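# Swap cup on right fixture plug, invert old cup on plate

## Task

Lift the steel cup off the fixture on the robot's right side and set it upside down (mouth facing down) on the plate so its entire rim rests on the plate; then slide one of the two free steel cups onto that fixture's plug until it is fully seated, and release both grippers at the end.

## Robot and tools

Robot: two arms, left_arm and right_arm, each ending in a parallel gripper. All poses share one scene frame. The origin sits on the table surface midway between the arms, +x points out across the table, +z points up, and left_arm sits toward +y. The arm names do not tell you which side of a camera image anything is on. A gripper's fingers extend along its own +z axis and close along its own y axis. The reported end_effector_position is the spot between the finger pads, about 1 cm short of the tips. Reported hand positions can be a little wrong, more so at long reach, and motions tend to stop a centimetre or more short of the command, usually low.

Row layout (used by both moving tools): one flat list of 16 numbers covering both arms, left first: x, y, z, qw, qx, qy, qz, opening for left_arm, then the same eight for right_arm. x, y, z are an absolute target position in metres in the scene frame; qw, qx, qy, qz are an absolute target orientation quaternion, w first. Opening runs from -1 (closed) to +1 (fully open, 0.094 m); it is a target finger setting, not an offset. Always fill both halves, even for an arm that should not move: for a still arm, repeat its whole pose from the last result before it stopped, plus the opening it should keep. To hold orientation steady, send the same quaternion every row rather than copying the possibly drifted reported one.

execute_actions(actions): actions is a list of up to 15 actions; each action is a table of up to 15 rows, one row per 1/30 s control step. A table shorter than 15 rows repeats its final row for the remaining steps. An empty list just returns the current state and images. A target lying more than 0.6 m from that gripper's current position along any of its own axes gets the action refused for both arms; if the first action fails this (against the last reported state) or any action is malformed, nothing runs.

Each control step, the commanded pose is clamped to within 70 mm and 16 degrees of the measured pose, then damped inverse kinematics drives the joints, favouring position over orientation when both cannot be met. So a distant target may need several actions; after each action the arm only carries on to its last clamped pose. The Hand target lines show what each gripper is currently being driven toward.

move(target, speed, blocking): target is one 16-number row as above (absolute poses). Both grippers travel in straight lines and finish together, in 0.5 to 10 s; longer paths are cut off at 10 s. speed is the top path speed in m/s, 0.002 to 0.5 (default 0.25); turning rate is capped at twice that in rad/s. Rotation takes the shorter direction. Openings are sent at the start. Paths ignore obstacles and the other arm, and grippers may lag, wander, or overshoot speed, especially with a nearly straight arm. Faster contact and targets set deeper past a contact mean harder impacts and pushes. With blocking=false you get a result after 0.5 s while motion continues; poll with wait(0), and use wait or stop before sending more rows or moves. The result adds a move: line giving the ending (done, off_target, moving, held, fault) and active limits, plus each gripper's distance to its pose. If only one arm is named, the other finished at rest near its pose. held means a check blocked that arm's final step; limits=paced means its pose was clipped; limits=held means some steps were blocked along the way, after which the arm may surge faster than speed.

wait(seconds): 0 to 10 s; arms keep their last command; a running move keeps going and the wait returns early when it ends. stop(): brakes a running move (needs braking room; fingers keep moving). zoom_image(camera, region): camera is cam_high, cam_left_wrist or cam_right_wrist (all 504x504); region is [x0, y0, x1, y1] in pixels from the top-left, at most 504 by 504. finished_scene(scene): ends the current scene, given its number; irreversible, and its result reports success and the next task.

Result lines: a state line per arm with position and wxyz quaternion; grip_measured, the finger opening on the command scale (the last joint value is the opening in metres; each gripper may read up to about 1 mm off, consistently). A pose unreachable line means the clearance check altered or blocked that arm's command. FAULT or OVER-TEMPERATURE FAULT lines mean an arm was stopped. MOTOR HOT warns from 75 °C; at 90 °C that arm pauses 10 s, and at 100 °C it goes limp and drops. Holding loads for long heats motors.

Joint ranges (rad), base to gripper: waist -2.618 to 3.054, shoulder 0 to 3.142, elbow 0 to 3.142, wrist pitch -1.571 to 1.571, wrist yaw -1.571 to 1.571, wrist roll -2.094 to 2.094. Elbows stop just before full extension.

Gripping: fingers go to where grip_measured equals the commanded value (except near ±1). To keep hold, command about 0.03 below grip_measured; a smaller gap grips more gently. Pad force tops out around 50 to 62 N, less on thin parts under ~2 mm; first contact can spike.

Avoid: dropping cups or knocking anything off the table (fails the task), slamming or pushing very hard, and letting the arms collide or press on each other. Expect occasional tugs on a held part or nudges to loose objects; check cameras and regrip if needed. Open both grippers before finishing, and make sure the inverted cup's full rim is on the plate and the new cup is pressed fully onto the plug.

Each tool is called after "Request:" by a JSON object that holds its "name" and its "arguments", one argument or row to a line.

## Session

Request:
{"name": "execute_actions", "arguments": {
  "actions": []
}}

Scene clock: 0.00 s.
left_arm: end_effector_position=(+0.4672, +0.4693, +0.1906) grip_measured=+1.000 end_effector_quat_wxyz=(+0.397, -0.058, +0.915, -0.029) | right_arm: end_effector_position=(+0.2233, -0.2086, +0.2991) grip_measured=+1.000 end_effector_quat_wxyz=(+0.406, -0.134, +0.755, +0.498)
Joint positions: left_arm=[ 0.374  1.96   1.719 -0.559  0.311  0.168  0.094] | right_arm=[-0.496  0.877  0.855 -0.687 -1.299  0.021  0.094]
Joint velocities: left_arm=[ 0.007 -0.007 -0.002 -0.066 -0.007 -0.007  0.   ] | right_arm=[ 0.012  0.017 -0.017 -0.007 -0.022 -0.022  0.   ]
Hand target (left_arm): +0.469, +0.469, +0.206; +0.414, -0.053, +0.909, -0.026
Hand target (right_arm): +0.221, -0.207, +0.303; +0.409, -0.139, +0.751, +0.500

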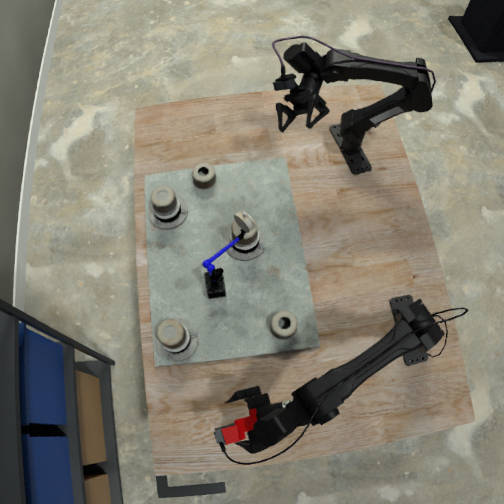

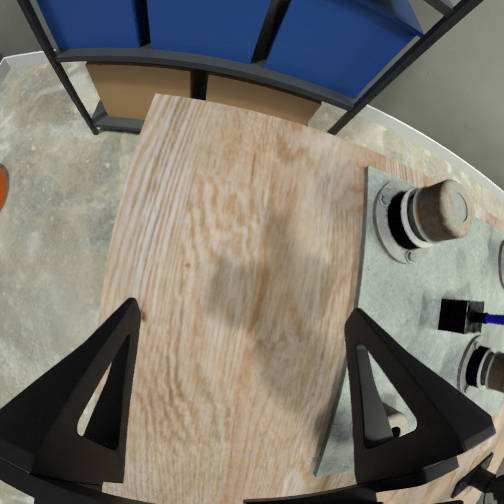

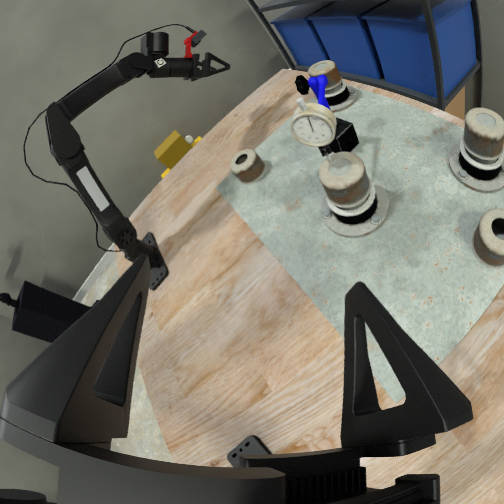

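Request:
{"name": "move", "arguments": {
  "target": [0.467,0.469,0.2,0.397,-0.058,0.915,-0.029,1, 0.60,-0.165,0.2,0.42,0,0.907,0,1]
}}

Scene clock: 8.17 s.
left_arm: end_effector_position=(+0.4628, +0.4674, +0.1861) grip_measured=+1.000 end_effector_quat_wxyz=(+0.385, -0.061, +0.920, -0.034) | right_arm: end_effector_position=(+0.6007, -0.1711, +0.2003) grip_measured=+1.000 end_effector_quat_wxyz=(+0.418, -0.003, +0.908, +0.008)
Joint positions: left_arm=[ 0.374  1.96   1.719 -0.587  0.311  0.168  0.094] | right_arm=[ 0.099  2.283  2.22  -0.663  0.206  0.195  0.094]
Joint velocities: left_arm=[-0.012  0.002 -0.007  0.022  0.022 -0.007  0.   ] | right_arm=[-0.022  0.012 -0.017 -0.022 -0.007  0.007  0.   ]
Hand target (left_arm): +0.467, +0.469, +0.200; +0.397, -0.058, +0.915, -0.029
Hand target (right_arm): +0.601, -0.170, +0.205; +0.420, -0.000, +0.908, +0.004
Off the commanded pose (left_arm): 0.015 m, 2 deg.
Off the commanded pose (right_arm): 0.006 m, 1 deg.
move: off_target (left_arm)

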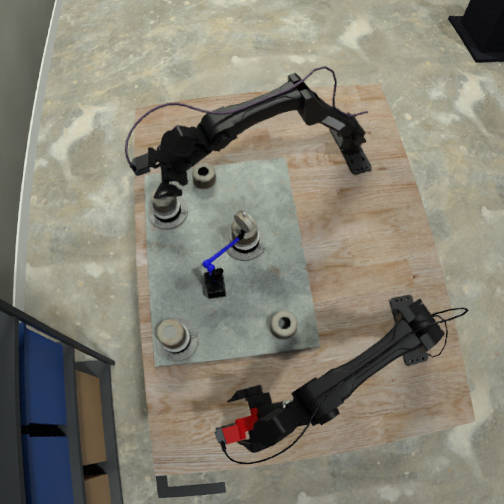

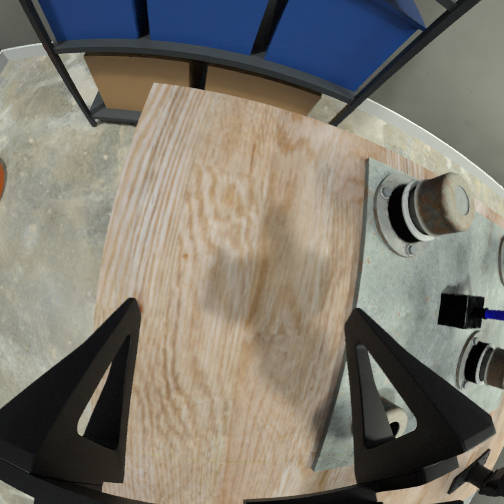

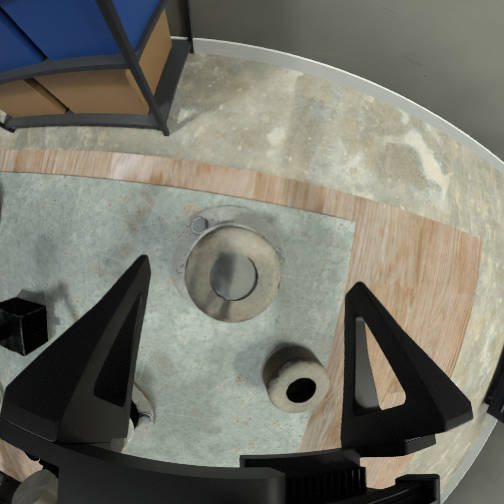

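Request:
{"name": "move", "arguments": {
  "target": [0.467,0.469,0.2,0.397,-0.058,0.915,-0.029,1, 0.632,-0.158,0.115,0.42,0,0.907,0,1],
  "speed": 0.08
}}

Scene clock: 11.97 s.
left_arm: end_effector_position=(+0.4628, +0.4674, +0.1861) grip_measured=+1.000 end_effector_quat_wxyz=(+0.385, -0.061, +0.920, -0.034) | right_arm: end_effector_position=(+0.6306, -0.1606, +0.1105) grip_measured=+1.000 end_effector_quat_wxyz=(+0.410, -0.004, +0.912, +0.001)
Joint positions: left_arm=[ 0.374  1.96   1.719 -0.587  0.311  0.168  0.094] | right_arm=[ 0.104  2.455  2.178 -0.472  0.217  0.195  0.094]
Joint velocities: left_arm=[ 0.007  0.007  0.007  0.007 -0.022  0.037  0.   ] | right_arm=[-0.017 -0.007 -0.012  0.037  0.022 -0.051  0.   ]
Hand target (left_arm): +0.467, +0.469, +0.200; +0.397, -0.058, +0.915, -0.029
Hand target (right_arm): +0.633, -0.158, +0.115; +0.420, +0.000, +0.908, +0.000
Off the commanded pose (left_arm): 0.015 m, 2 deg.
Off the commanded pose (right_arm): 0.005 m, 1 deg.
move: off_target (left_arm)

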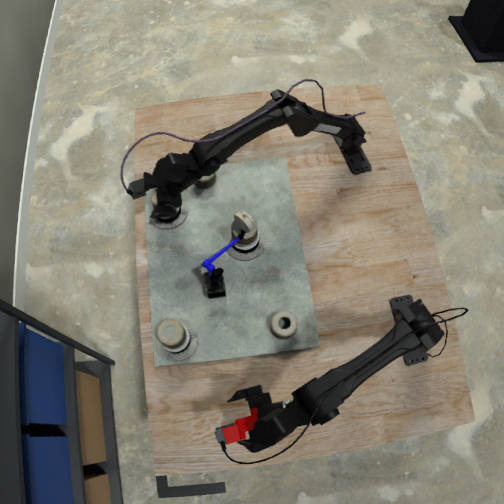

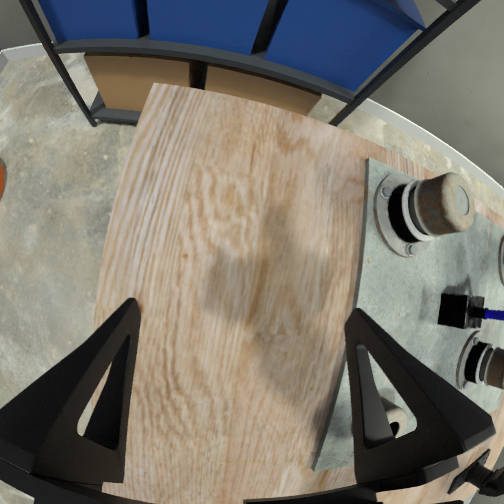

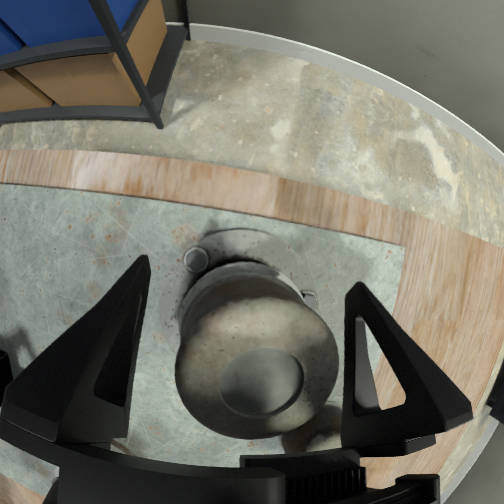

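Good; slightly lower, grip, lift.

Request:
{"name": "move", "arguments": {
  "target": [0.467,0.469,0.2,0.397,-0.058,0.915,-0.029,1, 0.634,-0.161,0.108,0.42,0,0.907,0,1],
  "speed": 0.03
}}

Request:
{"name": "move", "arguments": {
  "target": [0.467,0.469,0.2,0.397,-0.058,0.915,-0.029,1, 0.634,-0.161,0.108,0.42,0,0.907,0,0.1]
}}

Request:
{"name": "move", "arguments": {
  "target": [0.467,0.469,0.2,0.397,-0.058,0.915,-0.029,1, 0.632,-0.161,0.21,0.42,0,0.907,0,0.1],
  "speed": 0.05
}}

Scene clock: 16.60 s.
left_arm: end_effector_position=(+0.4628, +0.4674, +0.1861) grip_measured=+1.000 end_effector_quat_wxyz=(+0.385, -0.061, +0.920, -0.034) | right_arm: end_effector_position=(+0.6325, -0.1601, +0.1092) grip_measured=+1.000 end_effector_quat_wxyz=(+0.416, -0.003, +0.910, +0.003)
Joint positions: left_arm=[ 0.374  1.96   1.719 -0.587  0.311  0.168  0.094] | right_arm=[ 0.104  2.455  2.163 -0.443  0.217  0.195  0.094]
Joint velocities: left_arm=[ 0.007  0.002  0.007 -0.066  0.051 -0.007  0.   ] | right_arm=[ 0.007  0.007 -0.027 -0.022 -0.066 -0.007  0.   ]
Hand target (left_arm): +0.467, +0.469, +0.200; +0.397, -0.058, +0.915, -0.029
Hand target (right_arm): +0.634, -0.161, +0.108; +0.420, +0.000, +0.908, -0.000
Off the commanded pose (left_arm): 0.015 m, 2 deg.
Off the commanded pose (right_arm): 0.002 m, 1 deg.
move: off_target (left_arm)

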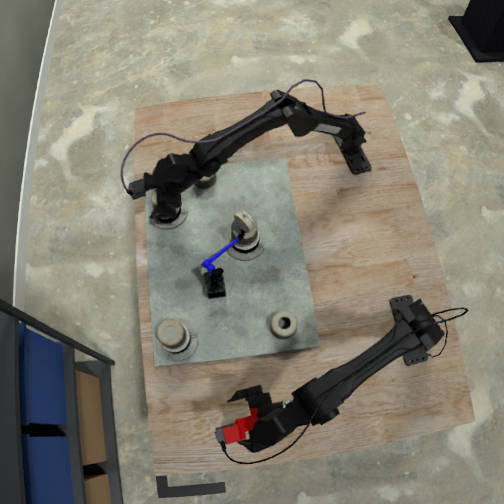

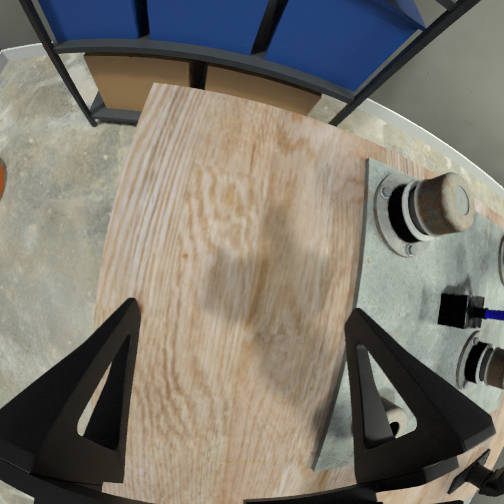

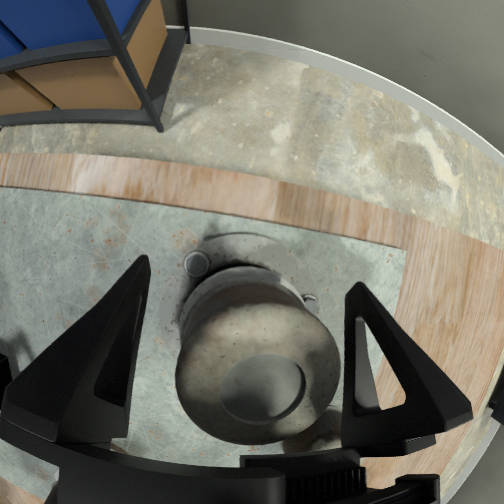

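Scene clock: 17.30 s.
left_arm: end_effector_position=(+0.4628, +0.4674, +0.1861) grip_measured=+1.000 end_effector_quat_wxyz=(+0.385, -0.061, +0.920, -0.034) | right_arm: end_effector_position=(+0.6331, -0.1652, +0.1087) grip_measured=+0.428 end_effector_quat_wxyz=(+0.415, -0.001, +0.910, -0.004)
Joint positions: left_arm=[ 0.374  1.96   1.719 -0.587  0.311  0.168  0.094] | right_arm=[ 0.099  2.455  2.163 -0.446  0.228  0.191  0.067]
Joint velocities: left_arm=[-0.007 -0.012  0.002  0.037  0.007  0.051  0.   ] | right_arm=[-0.007 -0.007 -0.022  0.066 -0.007 -0.022 -0.001]
Hand target (left_arm): +0.467, +0.469, +0.200; +0.397, -0.058, +0.915, -0.029
Hand target (right_arm): +0.634, -0.161, +0.108; +0.420, -0.000, +0.908, +0.000
Off the commanded pose (left_arm): 0.015 m, 2 deg.
Off the commanded pose (right_arm): 0.004 m, 1 deg.
move: off_target (left_arm)

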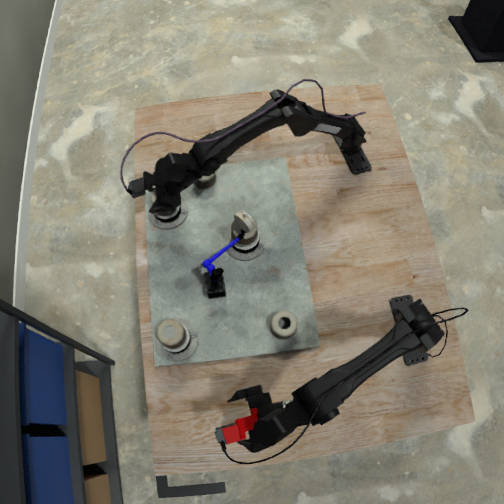

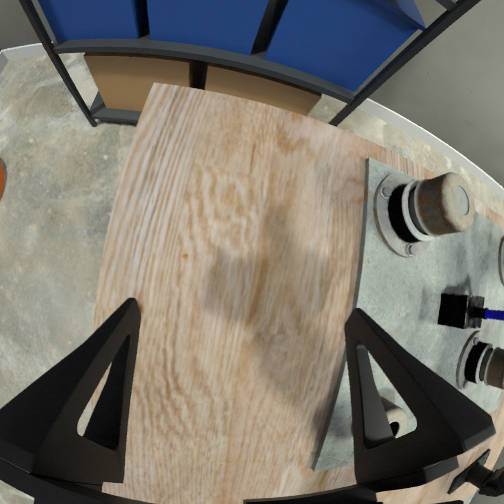

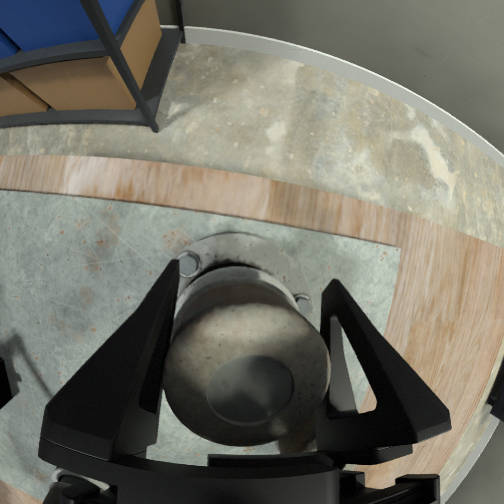

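Scene clock: 20.13 s.
left_arm: end_effector_position=(+0.4628, +0.4674, +0.1861) grip_measured=+1.000 end_effector_quat_wxyz=(+0.385, -0.061, +0.920, -0.034) | right_arm: end_effector_position=(+0.6283, -0.1667, +0.1832) grip_measured=+0.428 end_effector_quat_wxyz=(+0.396, -0.004, +0.918, -0.010)
Joint positions: left_arm=[ 0.374  1.96   1.719 -0.587  0.311  0.168  0.094] | right_arm=[ 0.099  2.629  2.826 -0.979  0.228  0.191  0.067]
Joint velocities: left_arm=[ 0.012 -0.002  0.002  0.022  0.007 -0.022  0.   ] | right_arm=[ 0.007 -0.002  0.007 -0.022  0.051  0.022  0.001]
Hand target (left_arm): +0.467, +0.469, +0.200; +0.397, -0.058, +0.915, -0.029
Hand target (right_arm): +0.630, -0.162, +0.210; +0.423, -0.000, +0.906, +0.001
Off the commanded pose (left_arm): 0.015 m, 2 deg.
Off the commanded pose (right_arm): 0.028 m, 3 deg.
elbow stopped short (right arm): the move would have taken joint 3 (elbow) straighter than the controller allows; a more bent joint 3 avoids this.
move: off_target (left_arm, right_arm)

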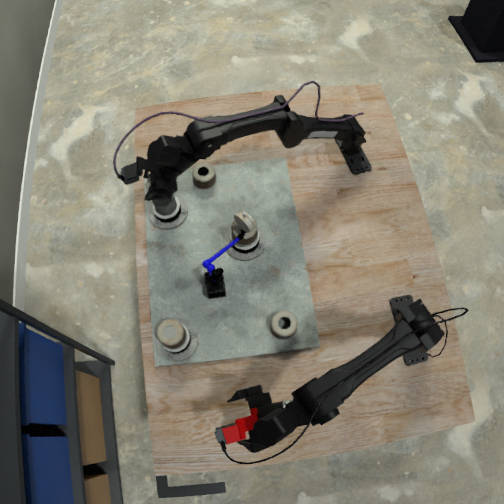

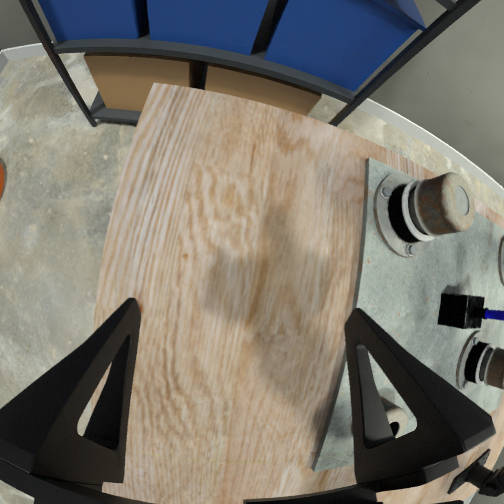

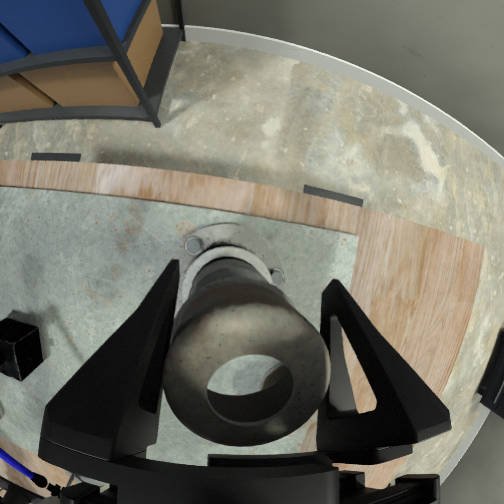

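Request:
{"name": "move", "arguments": {
  "target": [0.467,0.469,0.2,0.397,-0.058,0.915,-0.029,1, 0.56,-0.165,0.225,0.42,0,0.907,0,0.1],
  "speed": 0.08
}}

Request:
{"name": "move", "arguments": {
  "target": [0.467,0.469,0.2,0.397,-0.058,0.915,-0.029,1, 0.39,-0.17,0.14,0.42,0,0.907,0,0.1],
  "speed": 0.15
}}

Request:
{"name": "move", "arguments": {
  "target": [0.467,0.469,0.2,0.397,-0.058,0.915,-0.029,1, 0.39,-0.17,0.055,0.42,0,0.907,0,0.1],
  "speed": 0.04
}}

Scene clock: 27.20 s.
left_arm: end_effector_position=(+0.4628, +0.4674, +0.1861) grip_measured=+1.000 end_effector_quat_wxyz=(+0.385, -0.061, +0.920, -0.034) | right_arm: end_effector_position=(+0.5548, -0.1661, +0.1974) grip_measured=+0.428 end_effector_quat_wxyz=(+0.383, -0.010, +0.924, -0.005)
Joint positions: left_arm=[ 0.374  1.96   1.719 -0.587  0.311  0.168  0.094] | right_arm=[ 0.139  2.143  2.038 -0.708  0.237  0.219  0.067]
Joint velocities: left_arm=[-0.032 -0.012  0.017 -0.007 -0.007  0.022  0.   ] | right_arm=[ 0.002 -0.012  0.012  0.051  0.037 -0.007 -0.001]
Hand target (left_arm): +0.467, +0.469, +0.200; +0.397, -0.058, +0.915, -0.029
Hand target (right_arm): +0.559, -0.165, +0.225; +0.419, +0.001, +0.908, +0.001
Off the commanded pose (left_arm): 0.015 m, 2 deg.
Off the commanded pose (right_arm): 0.028 m, 5 deg.
move: off_target (left_arm, right_arm)

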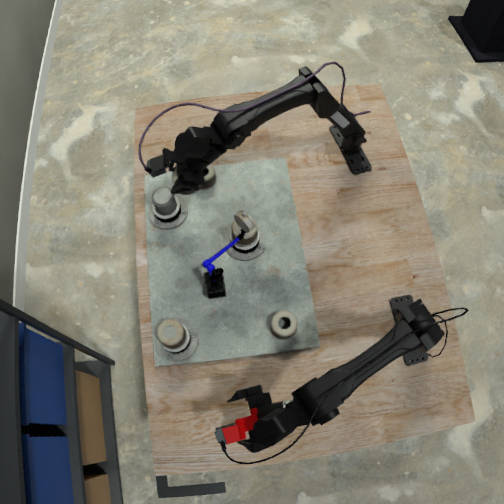

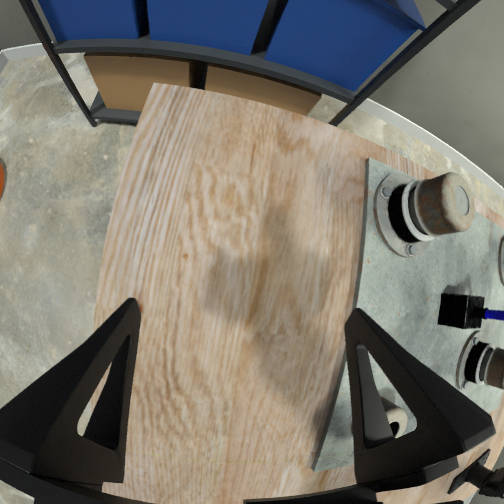

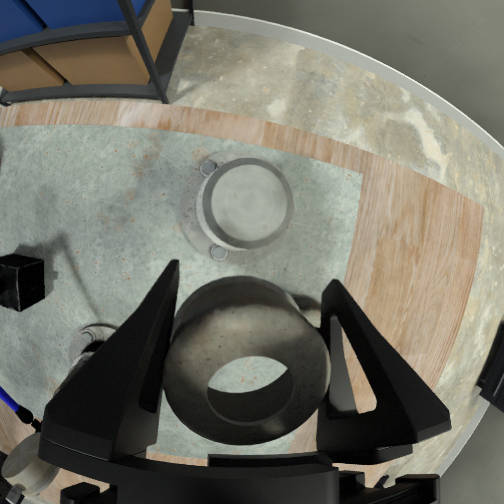

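Scene clock: 29.03 s.
left_arm: end_effector_position=(+0.4628, +0.4674, +0.1861) grip_measured=+1.000 end_effector_quat_wxyz=(+0.385, -0.061, +0.920, -0.034) | right_arm: end_effector_position=(+0.3828, -0.1696, +0.1176) grip_measured=+0.428 end_effector_quat_wxyz=(+0.384, -0.013, +0.923, -0.008)
Joint positions: left_arm=[ 0.374  1.96   1.719 -0.587  0.311  0.168  0.094] | right_arm=[ 0.318  1.568  0.977 -0.261  0.36   0.348  0.067]
Joint velocities: left_arm=[-0.002 -0.002 -0.007  0.051 -0.037  0.037  0.   ] | right_arm=[-0.007 -0.002  0.007  0.037 -0.022  0.007 -0.001]
Hand target (left_arm): +0.467, +0.469, +0.200; +0.397, -0.058, +0.915, -0.029
Hand target (right_arm): +0.390, -0.168, +0.139; +0.419, +0.001, +0.908, +0.001
Off the commanded pose (left_arm): 0.015 m, 2 deg.
Off the commanded pose (right_arm): 0.024 m, 5 deg.
move: off_target (left_arm, right_arm)

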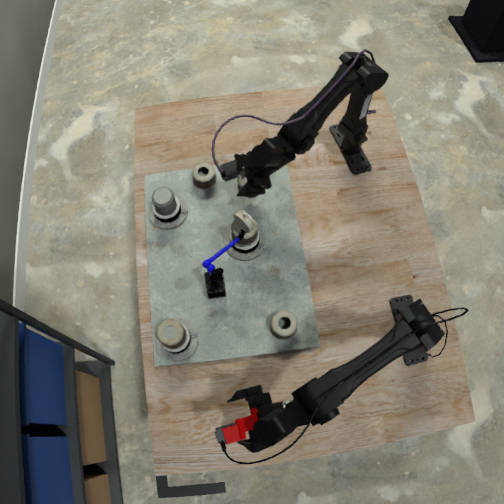

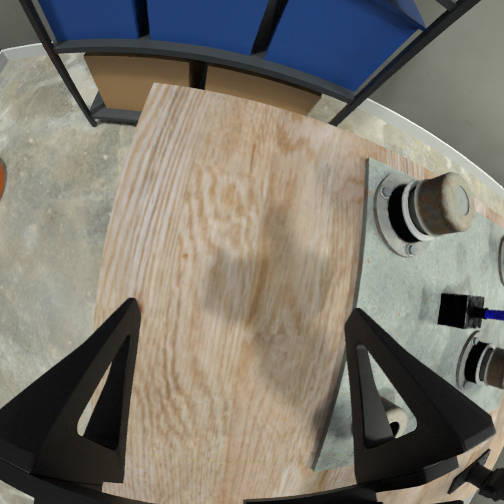

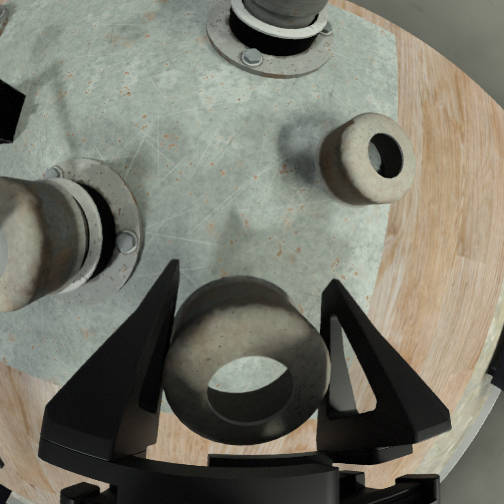

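Scene clock: 30.97 s.
left_arm: end_effector_position=(+0.4628, +0.4673, +0.1860) grip_measured=+1.000 end_effector_quat_wxyz=(+0.385, -0.061, +0.920, -0.034) | right_arm: end_effector_position=(+0.3830, -0.1697, +0.0477) grip_measured=+0.428 end_effector_quat_wxyz=(+0.398, -0.010, +0.917, -0.001)
Joint positions: left_arm=[ 0.374  1.96   1.719 -0.587  0.311  0.168  0.094] | right_arm=[0.318 1.704 0.779 0.105 0.361 0.348 0.067]
Joint velocities: left_arm=[-0.027  0.002 -0.022 -0.037  0.037  0.037  0.   ] | right_arm=[-0.012  0.012 -0.002  0.051 -0.007  0.007  0.001]
Hand target (left_arm): +0.467, +0.469, +0.200; +0.397, -0.058, +0.915, -0.029
Hand target (right_arm): +0.390, -0.170, +0.055; +0.420, +0.001, +0.908, -0.000
Off the commanded pose (left_arm): 0.015 m, 2 deg.
Off the commanded pose (right_arm): 0.010 m, 3 deg.
move: off_target (left_arm, right_arm)

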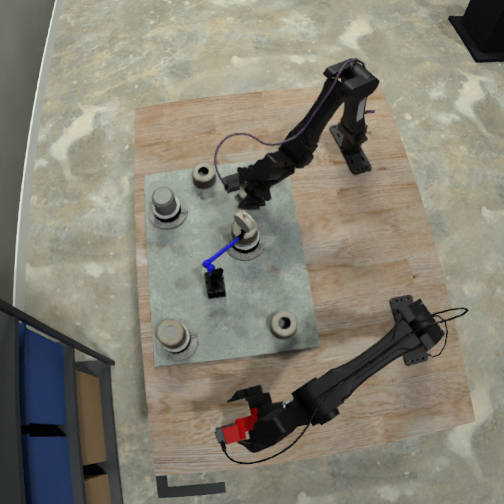

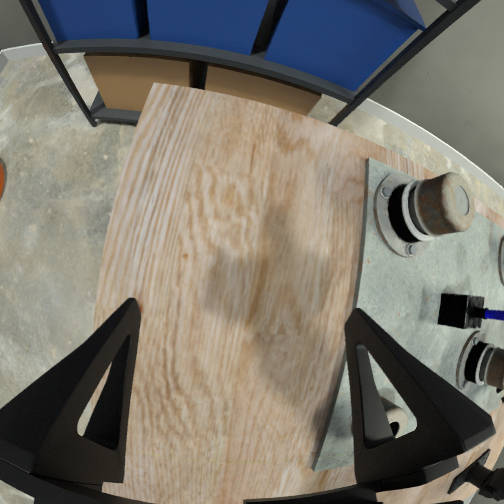

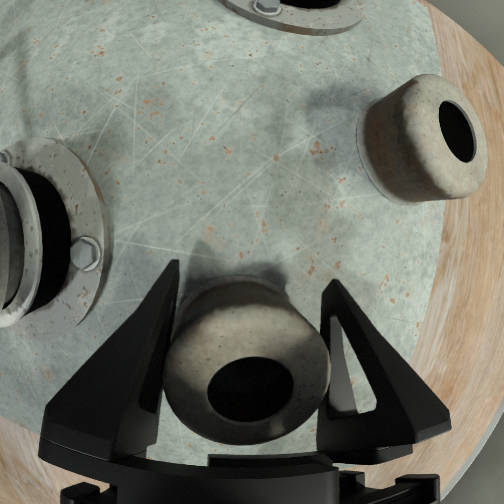

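Request:
{"name": "move", "arguments": {
  "target": [0.467,0.469,0.2,0.397,-0.058,0.915,-0.029,1, 0.39,-0.175,0.04,0.42,0,0.907,0,0.1],
  "speed": 0.02
}}

Request:
{"name": "move", "arguments": {
  "target": [0.467,0.469,0.2,0.397,-0.058,0.915,-0.029,1, 0.388,-0.175,0.045,0.42,0,0.907,0,1],
  "speed": 0.02
}}

Request:
{"name": "move", "arguments": {
  "target": [0.467,0.469,0.2,0.397,-0.058,0.915,-0.029,1, 0.40,-0.22,0.15,0.42,0,0.907,0,1],
  "speed": 0.1
}}

Request:
{"name": "move", "arguments": {
  "target": [0.467,0.469,0.2,0.397,-0.058,0.915,-0.029,1, 0.46,-0.268,0.13,0.42,0,0.907,0,1],
  "speed": 0.1
}}

Scene clock: 38.90 s.
left_arm: end_effector_position=(+0.4628, +0.4673, +0.1860) grip_measured=+1.000 end_effector_quat_wxyz=(+0.385, -0.061, +0.920, -0.034) | right_arm: end_effector_position=(+0.3899, -0.1696, +0.0492) grip_measured=+0.428 end_effector_quat_wxyz=(+0.423, -0.004, +0.906, +0.004)
Joint positions: left_arm=[ 0.374  1.96   1.719 -0.587  0.311  0.168  0.094] | right_arm=[0.315 1.719 0.752 0.206 0.373 0.34  0.067]
Joint velocities: left_arm=[ 0.002 -0.002  0.002 -0.022  0.022 -0.007  0.   ] | right_arm=[-0.027  0.002 -0.017 -0.007  0.051 -0.051  0.   ]
Hand target (left_arm): +0.467, +0.469, +0.200; +0.397, -0.058, +0.915, -0.029
Hand target (right_arm): +0.390, -0.175, +0.040; +0.420, +0.000, +0.908, -0.000
Off the commanded pose (left_arm): 0.015 m, 2 deg.
Off the commanded pose (right_arm): 0.011 m, 1 deg.
move: off_target (left_arm, right_arm)

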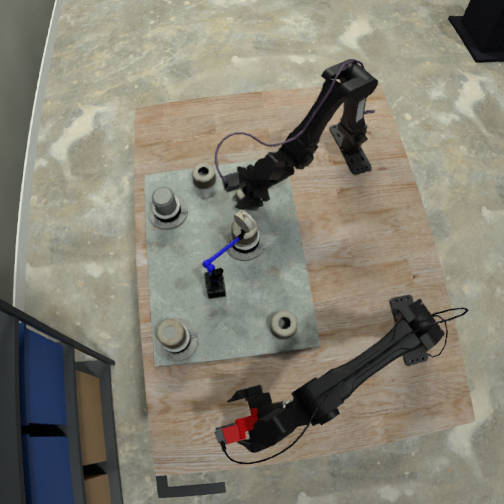

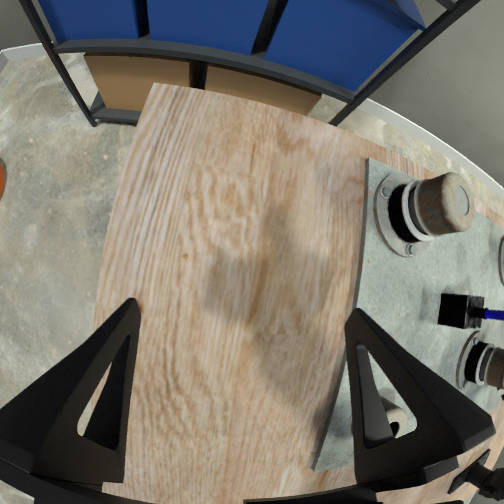

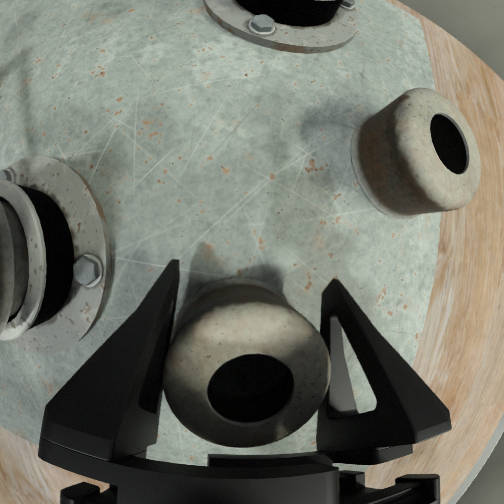

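Scene clock: 39.87 s.
left_arm: end_effector_position=(+0.4628, +0.4673, +0.1860) grip_measured=+1.000 end_effector_quat_wxyz=(+0.385, -0.061, +0.920, -0.034) | right_arm: end_effector_position=(+0.3899, -0.1696, +0.0491) grip_measured=+1.000 end_effector_quat_wxyz=(+0.423, -0.004, +0.906, +0.004)
Joint positions: left_arm=[ 0.374  1.96   1.719 -0.587  0.311  0.168  0.094] | right_arm=[0.315 1.719 0.752 0.207 0.373 0.34  0.094]
Joint velocities: left_arm=[-0.012 -0.002 -0.012 -0.081 -0.081  0.066  0.   ] | right_arm=[-0.012 -0.007 -0.002 -0.007  0.007  0.022  0.   ]
Hand target (left_arm): +0.467, +0.469, +0.200; +0.397, -0.058, +0.915, -0.029
Hand target (right_arm): +0.388, -0.175, +0.045; +0.420, -0.000, +0.907, -0.000
Off the commanded pose (left_arm): 0.015 m, 2 deg.
Off the commanded pose (right_arm): 0.007 m, 1 deg.
move: off_target (left_arm)

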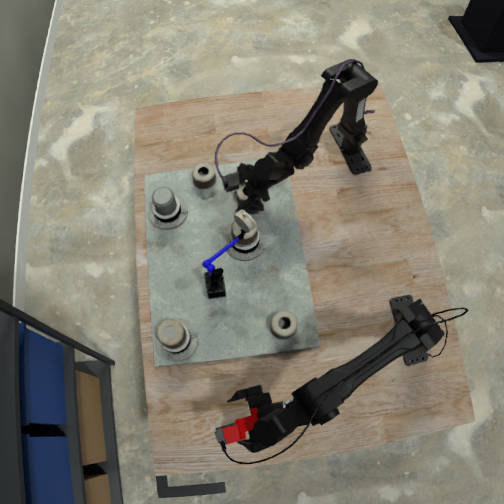

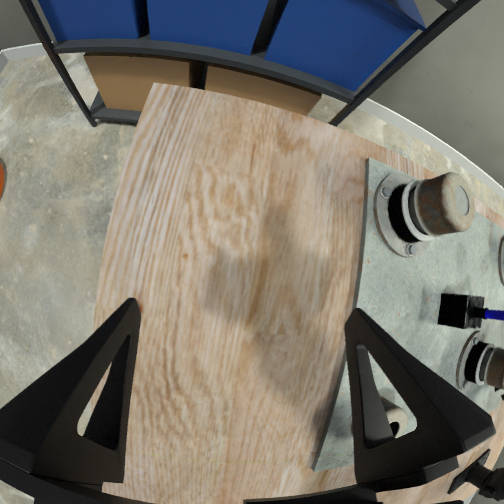

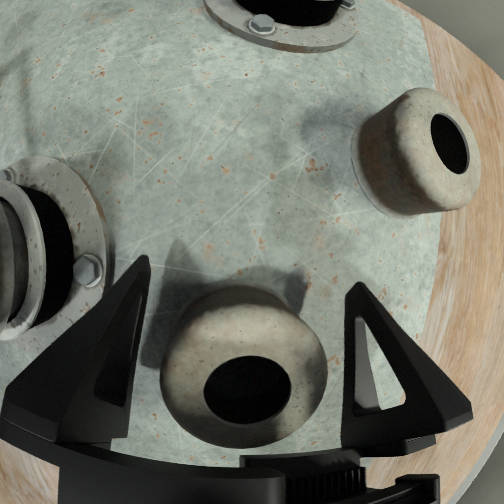

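Scene clock: 41.63 s.
left_arm: end_effector_position=(+0.4628, +0.4673, +0.1860) grip_measured=+1.000 end_effector_quat_wxyz=(+0.385, -0.061, +0.920, -0.034) | right_arm: end_effector_position=(+0.3963, -0.2204, +0.1362) grip_measured=+1.000 end_effector_quat_wxyz=(+0.412, +0.001, +0.911, -0.006)
Joint positions: left_arm=[ 0.374  1.96   1.719 -0.587  0.311  0.168  0.094] | right_arm=[ 0.156  1.481  0.921 -0.195  0.272  0.235  0.094]
Joint velocities: left_arm=[ 0.027  0.007  0.007 -0.037  0.007  0.022  0.   ] | right_arm=[ 0.002  0.002 -0.017  0.022 -0.037 -0.037  0.   ]
Hand target (left_arm): +0.467, +0.469, +0.200; +0.397, -0.058, +0.915, -0.029
Hand target (right_arm): +0.398, -0.221, +0.150; +0.420, -0.000, +0.907, -0.001
Off the commanded pose (left_arm): 0.015 m, 2 deg.
Off the commanded pose (right_arm): 0.014 m, 1 deg.
move: off_target (left_arm, right_arm)

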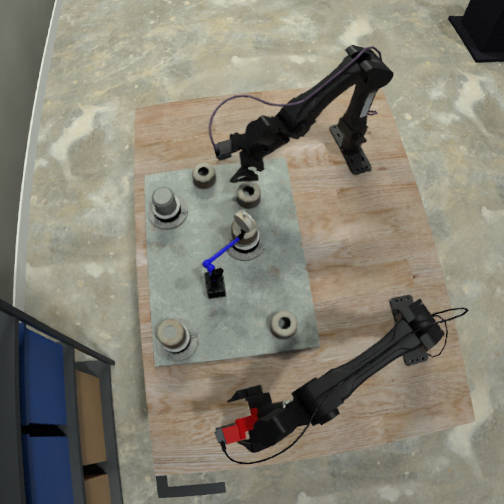

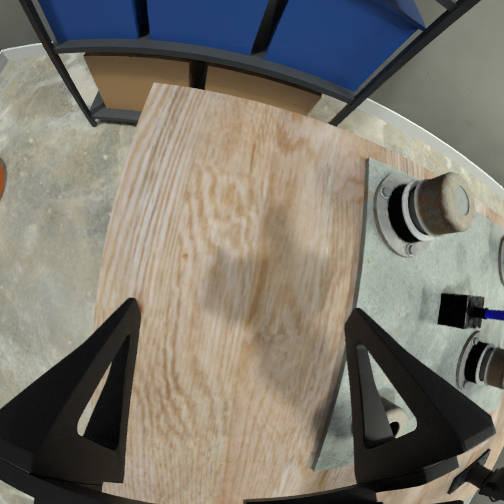

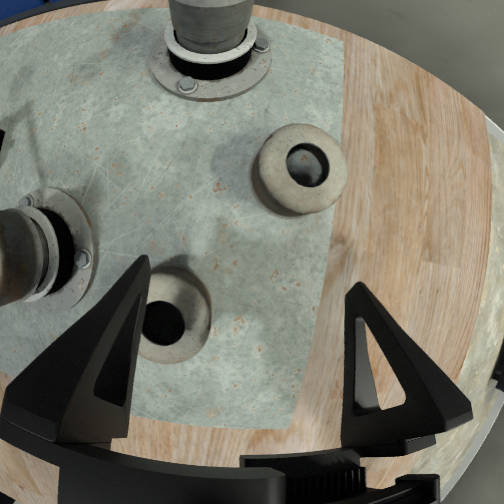

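Scene clock: 42.90 s.
left_arm: end_effector_position=(+0.4628, +0.4673, +0.1860) grip_measured=+1.000 end_effector_quat_wxyz=(+0.385, -0.061, +0.920, -0.034) | right_arm: end_effector_position=(+0.4486, -0.2708, +0.1187) grip_measured=+1.000 end_effector_quat_wxyz=(+0.403, +0.003, +0.915, -0.007)
Joint positions: left_arm=[ 0.374  1.96   1.719 -0.587  0.311  0.168  0.094] | right_arm=[-0.045  1.655  1.029 -0.122  0.126  0.102  0.094]
Joint velocities: left_arm=[-0.007 -0.002 -0.007 -0.007  0.007  0.051  0.   ] | right_arm=[ 0.012 -0.002 -0.007  0.037 -0.022 -0.095  0.   ]
Hand target (left_arm): +0.467, +0.469, +0.200; +0.397, -0.058, +0.915, -0.029
Hand target (right_arm): +0.459, -0.269, +0.131; +0.420, -0.000, +0.908, -0.001
Off the commanded pose (left_arm): 0.015 m, 2 deg.
Off the commanded pose (right_arm): 0.016 m, 2 deg.
move: off_target (left_arm, right_arm)

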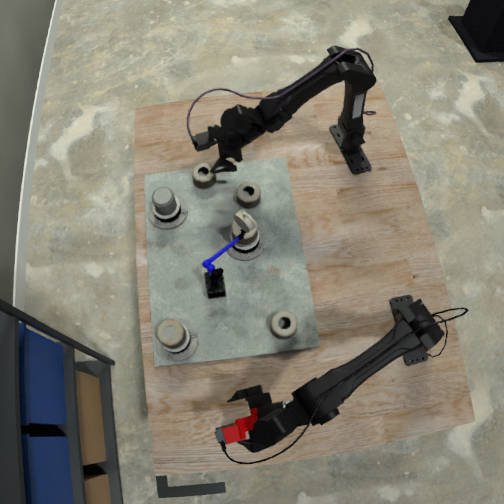

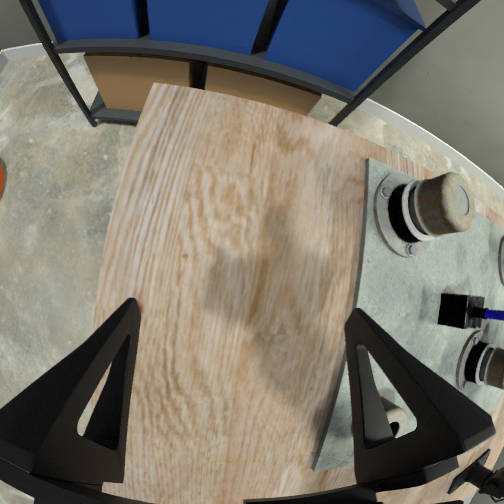

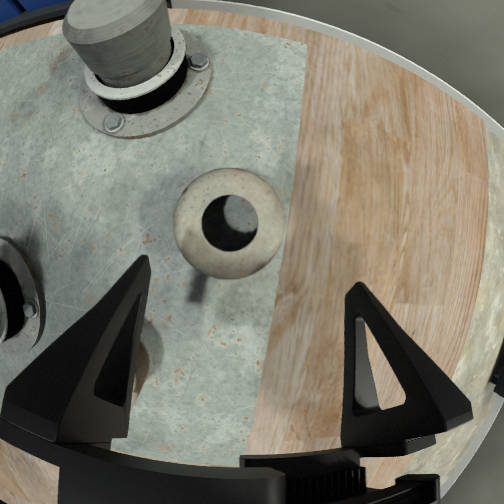

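Request:
{"name": "move", "arguments": {
  "target": [0.467,0.469,0.2,0.397,-0.058,0.915,-0.029,1, 0.505,-0.258,0.048,0.42,0,0.907,0,1],
  "speed": 0.07
}}

Scene clock: 48.10 s.
left_arm: end_effector_position=(+0.4628, +0.4673, +0.1860) grip_measured=+1.000 end_effector_quat_wxyz=(+0.385, -0.061, +0.920, -0.034) | right_arm: end_effector_position=(+0.4936, -0.2636, +0.0370) grip_measured=+1.000 end_effector_quat_wxyz=(+0.402, +0.002, +0.916, -0.007)
Joint positions: left_arm=[ 0.374  1.96   1.719 -0.587  0.311  0.168  0.094] | right_arm=[-0.045  1.974  1.069  0.155  0.124  0.101  0.094]
Joint velocities: left_arm=[ 0.002  0.002  0.007  0.081 -0.051 -0.022  0.   ] | right_arm=[ 0.012 -0.007 -0.012 -0.007  0.007  0.007  0.   ]
Hand target (left_arm): +0.467, +0.469, +0.200; +0.397, -0.058, +0.915, -0.029
Hand target (right_arm): +0.505, -0.259, +0.049; +0.420, +0.000, +0.908, -0.000
Off the commanded pose (left_arm): 0.015 m, 2 deg.
Off the commanded pose (right_arm): 0.017 m, 2 deg.
move: off_target (left_arm, right_arm)

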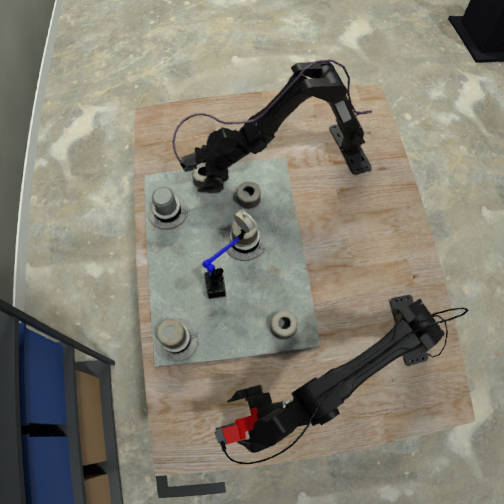

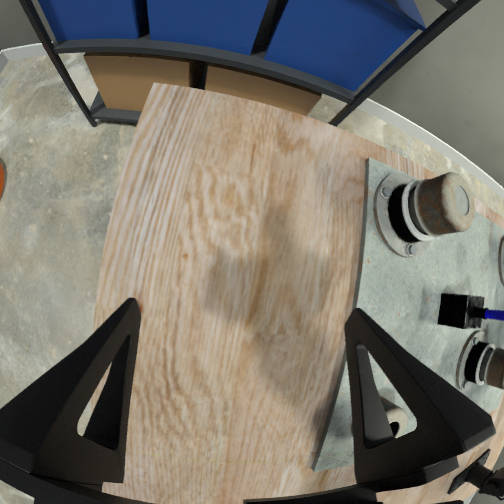

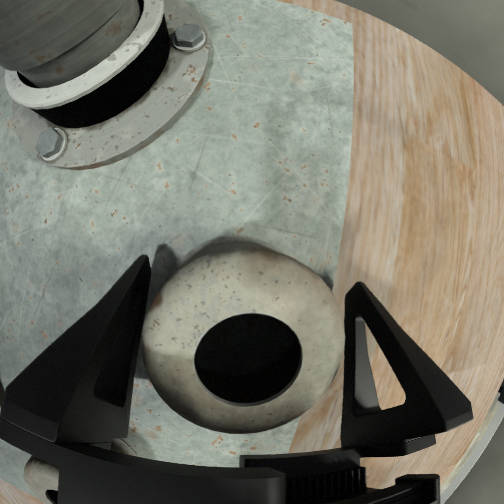

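Low and short; adjust.

Request:
{"name": "move", "arguments": {
  "target": [0.467,0.469,0.2,0.397,-0.058,0.915,-0.029,1, 0.515,-0.258,0.06,0.435,0,0.9,0,1],
  "speed": 0.03
}}

Scene clock: 51.83 s.
left_arm: end_effector_position=(+0.4628, +0.4673, +0.1860) grip_measured=+1.000 end_effector_quat_wxyz=(+0.385, -0.061, +0.920, -0.034) | right_arm: end_effector_position=(+0.5044, -0.2620, +0.0501) grip_measured=+1.000 end_effector_quat_wxyz=(+0.419, +0.003, +0.908, -0.004)
Joint positions: left_arm=[ 0.374  1.96   1.719 -0.587  0.311  0.168  0.094] | right_arm=[-0.045  1.974  1.098  0.164  0.124  0.101  0.094]
Joint velocities: left_arm=[ 0.002  0.012  0.012 -0.037  0.066 -0.081  0.   ] | right_arm=[ 0.007 -0.002 -0.007 -0.037  0.022  0.066  0.   ]
Hand target (left_arm): +0.467, +0.469, +0.200; +0.397, -0.058, +0.915, -0.029
Hand target (right_arm): +0.514, -0.258, +0.060; +0.435, +0.000, +0.900, -0.000
Off the commanded pose (left_arm): 0.015 m, 2 deg.
Off the commanded pose (right_arm): 0.015 m, 2 deg.
move: off_target (left_arm, right_arm)

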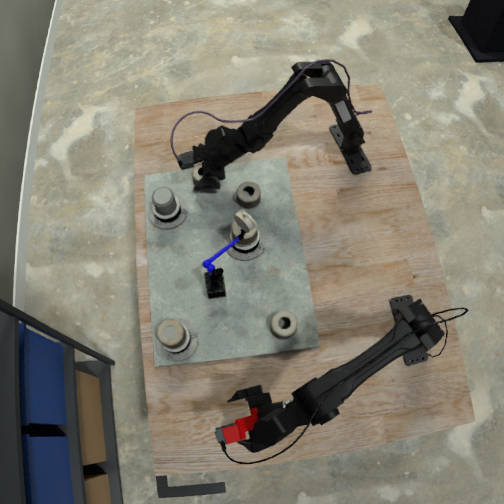

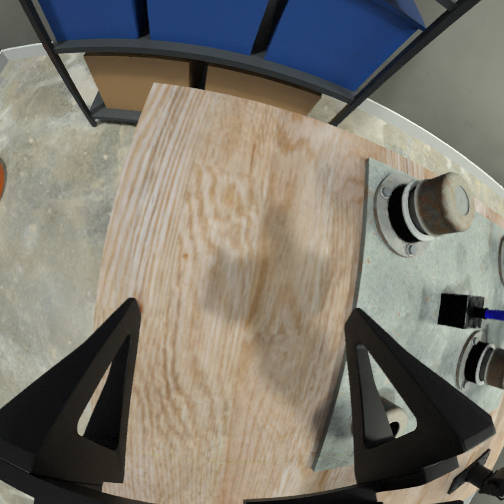

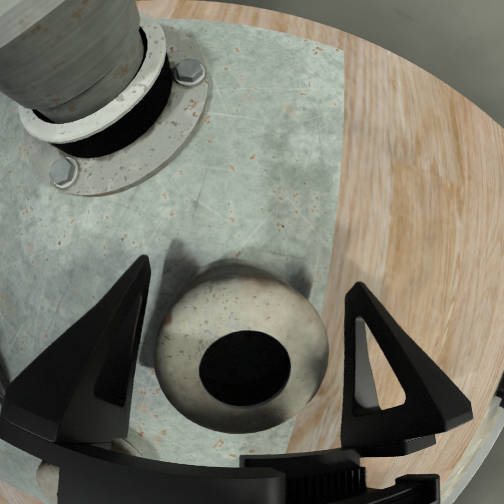

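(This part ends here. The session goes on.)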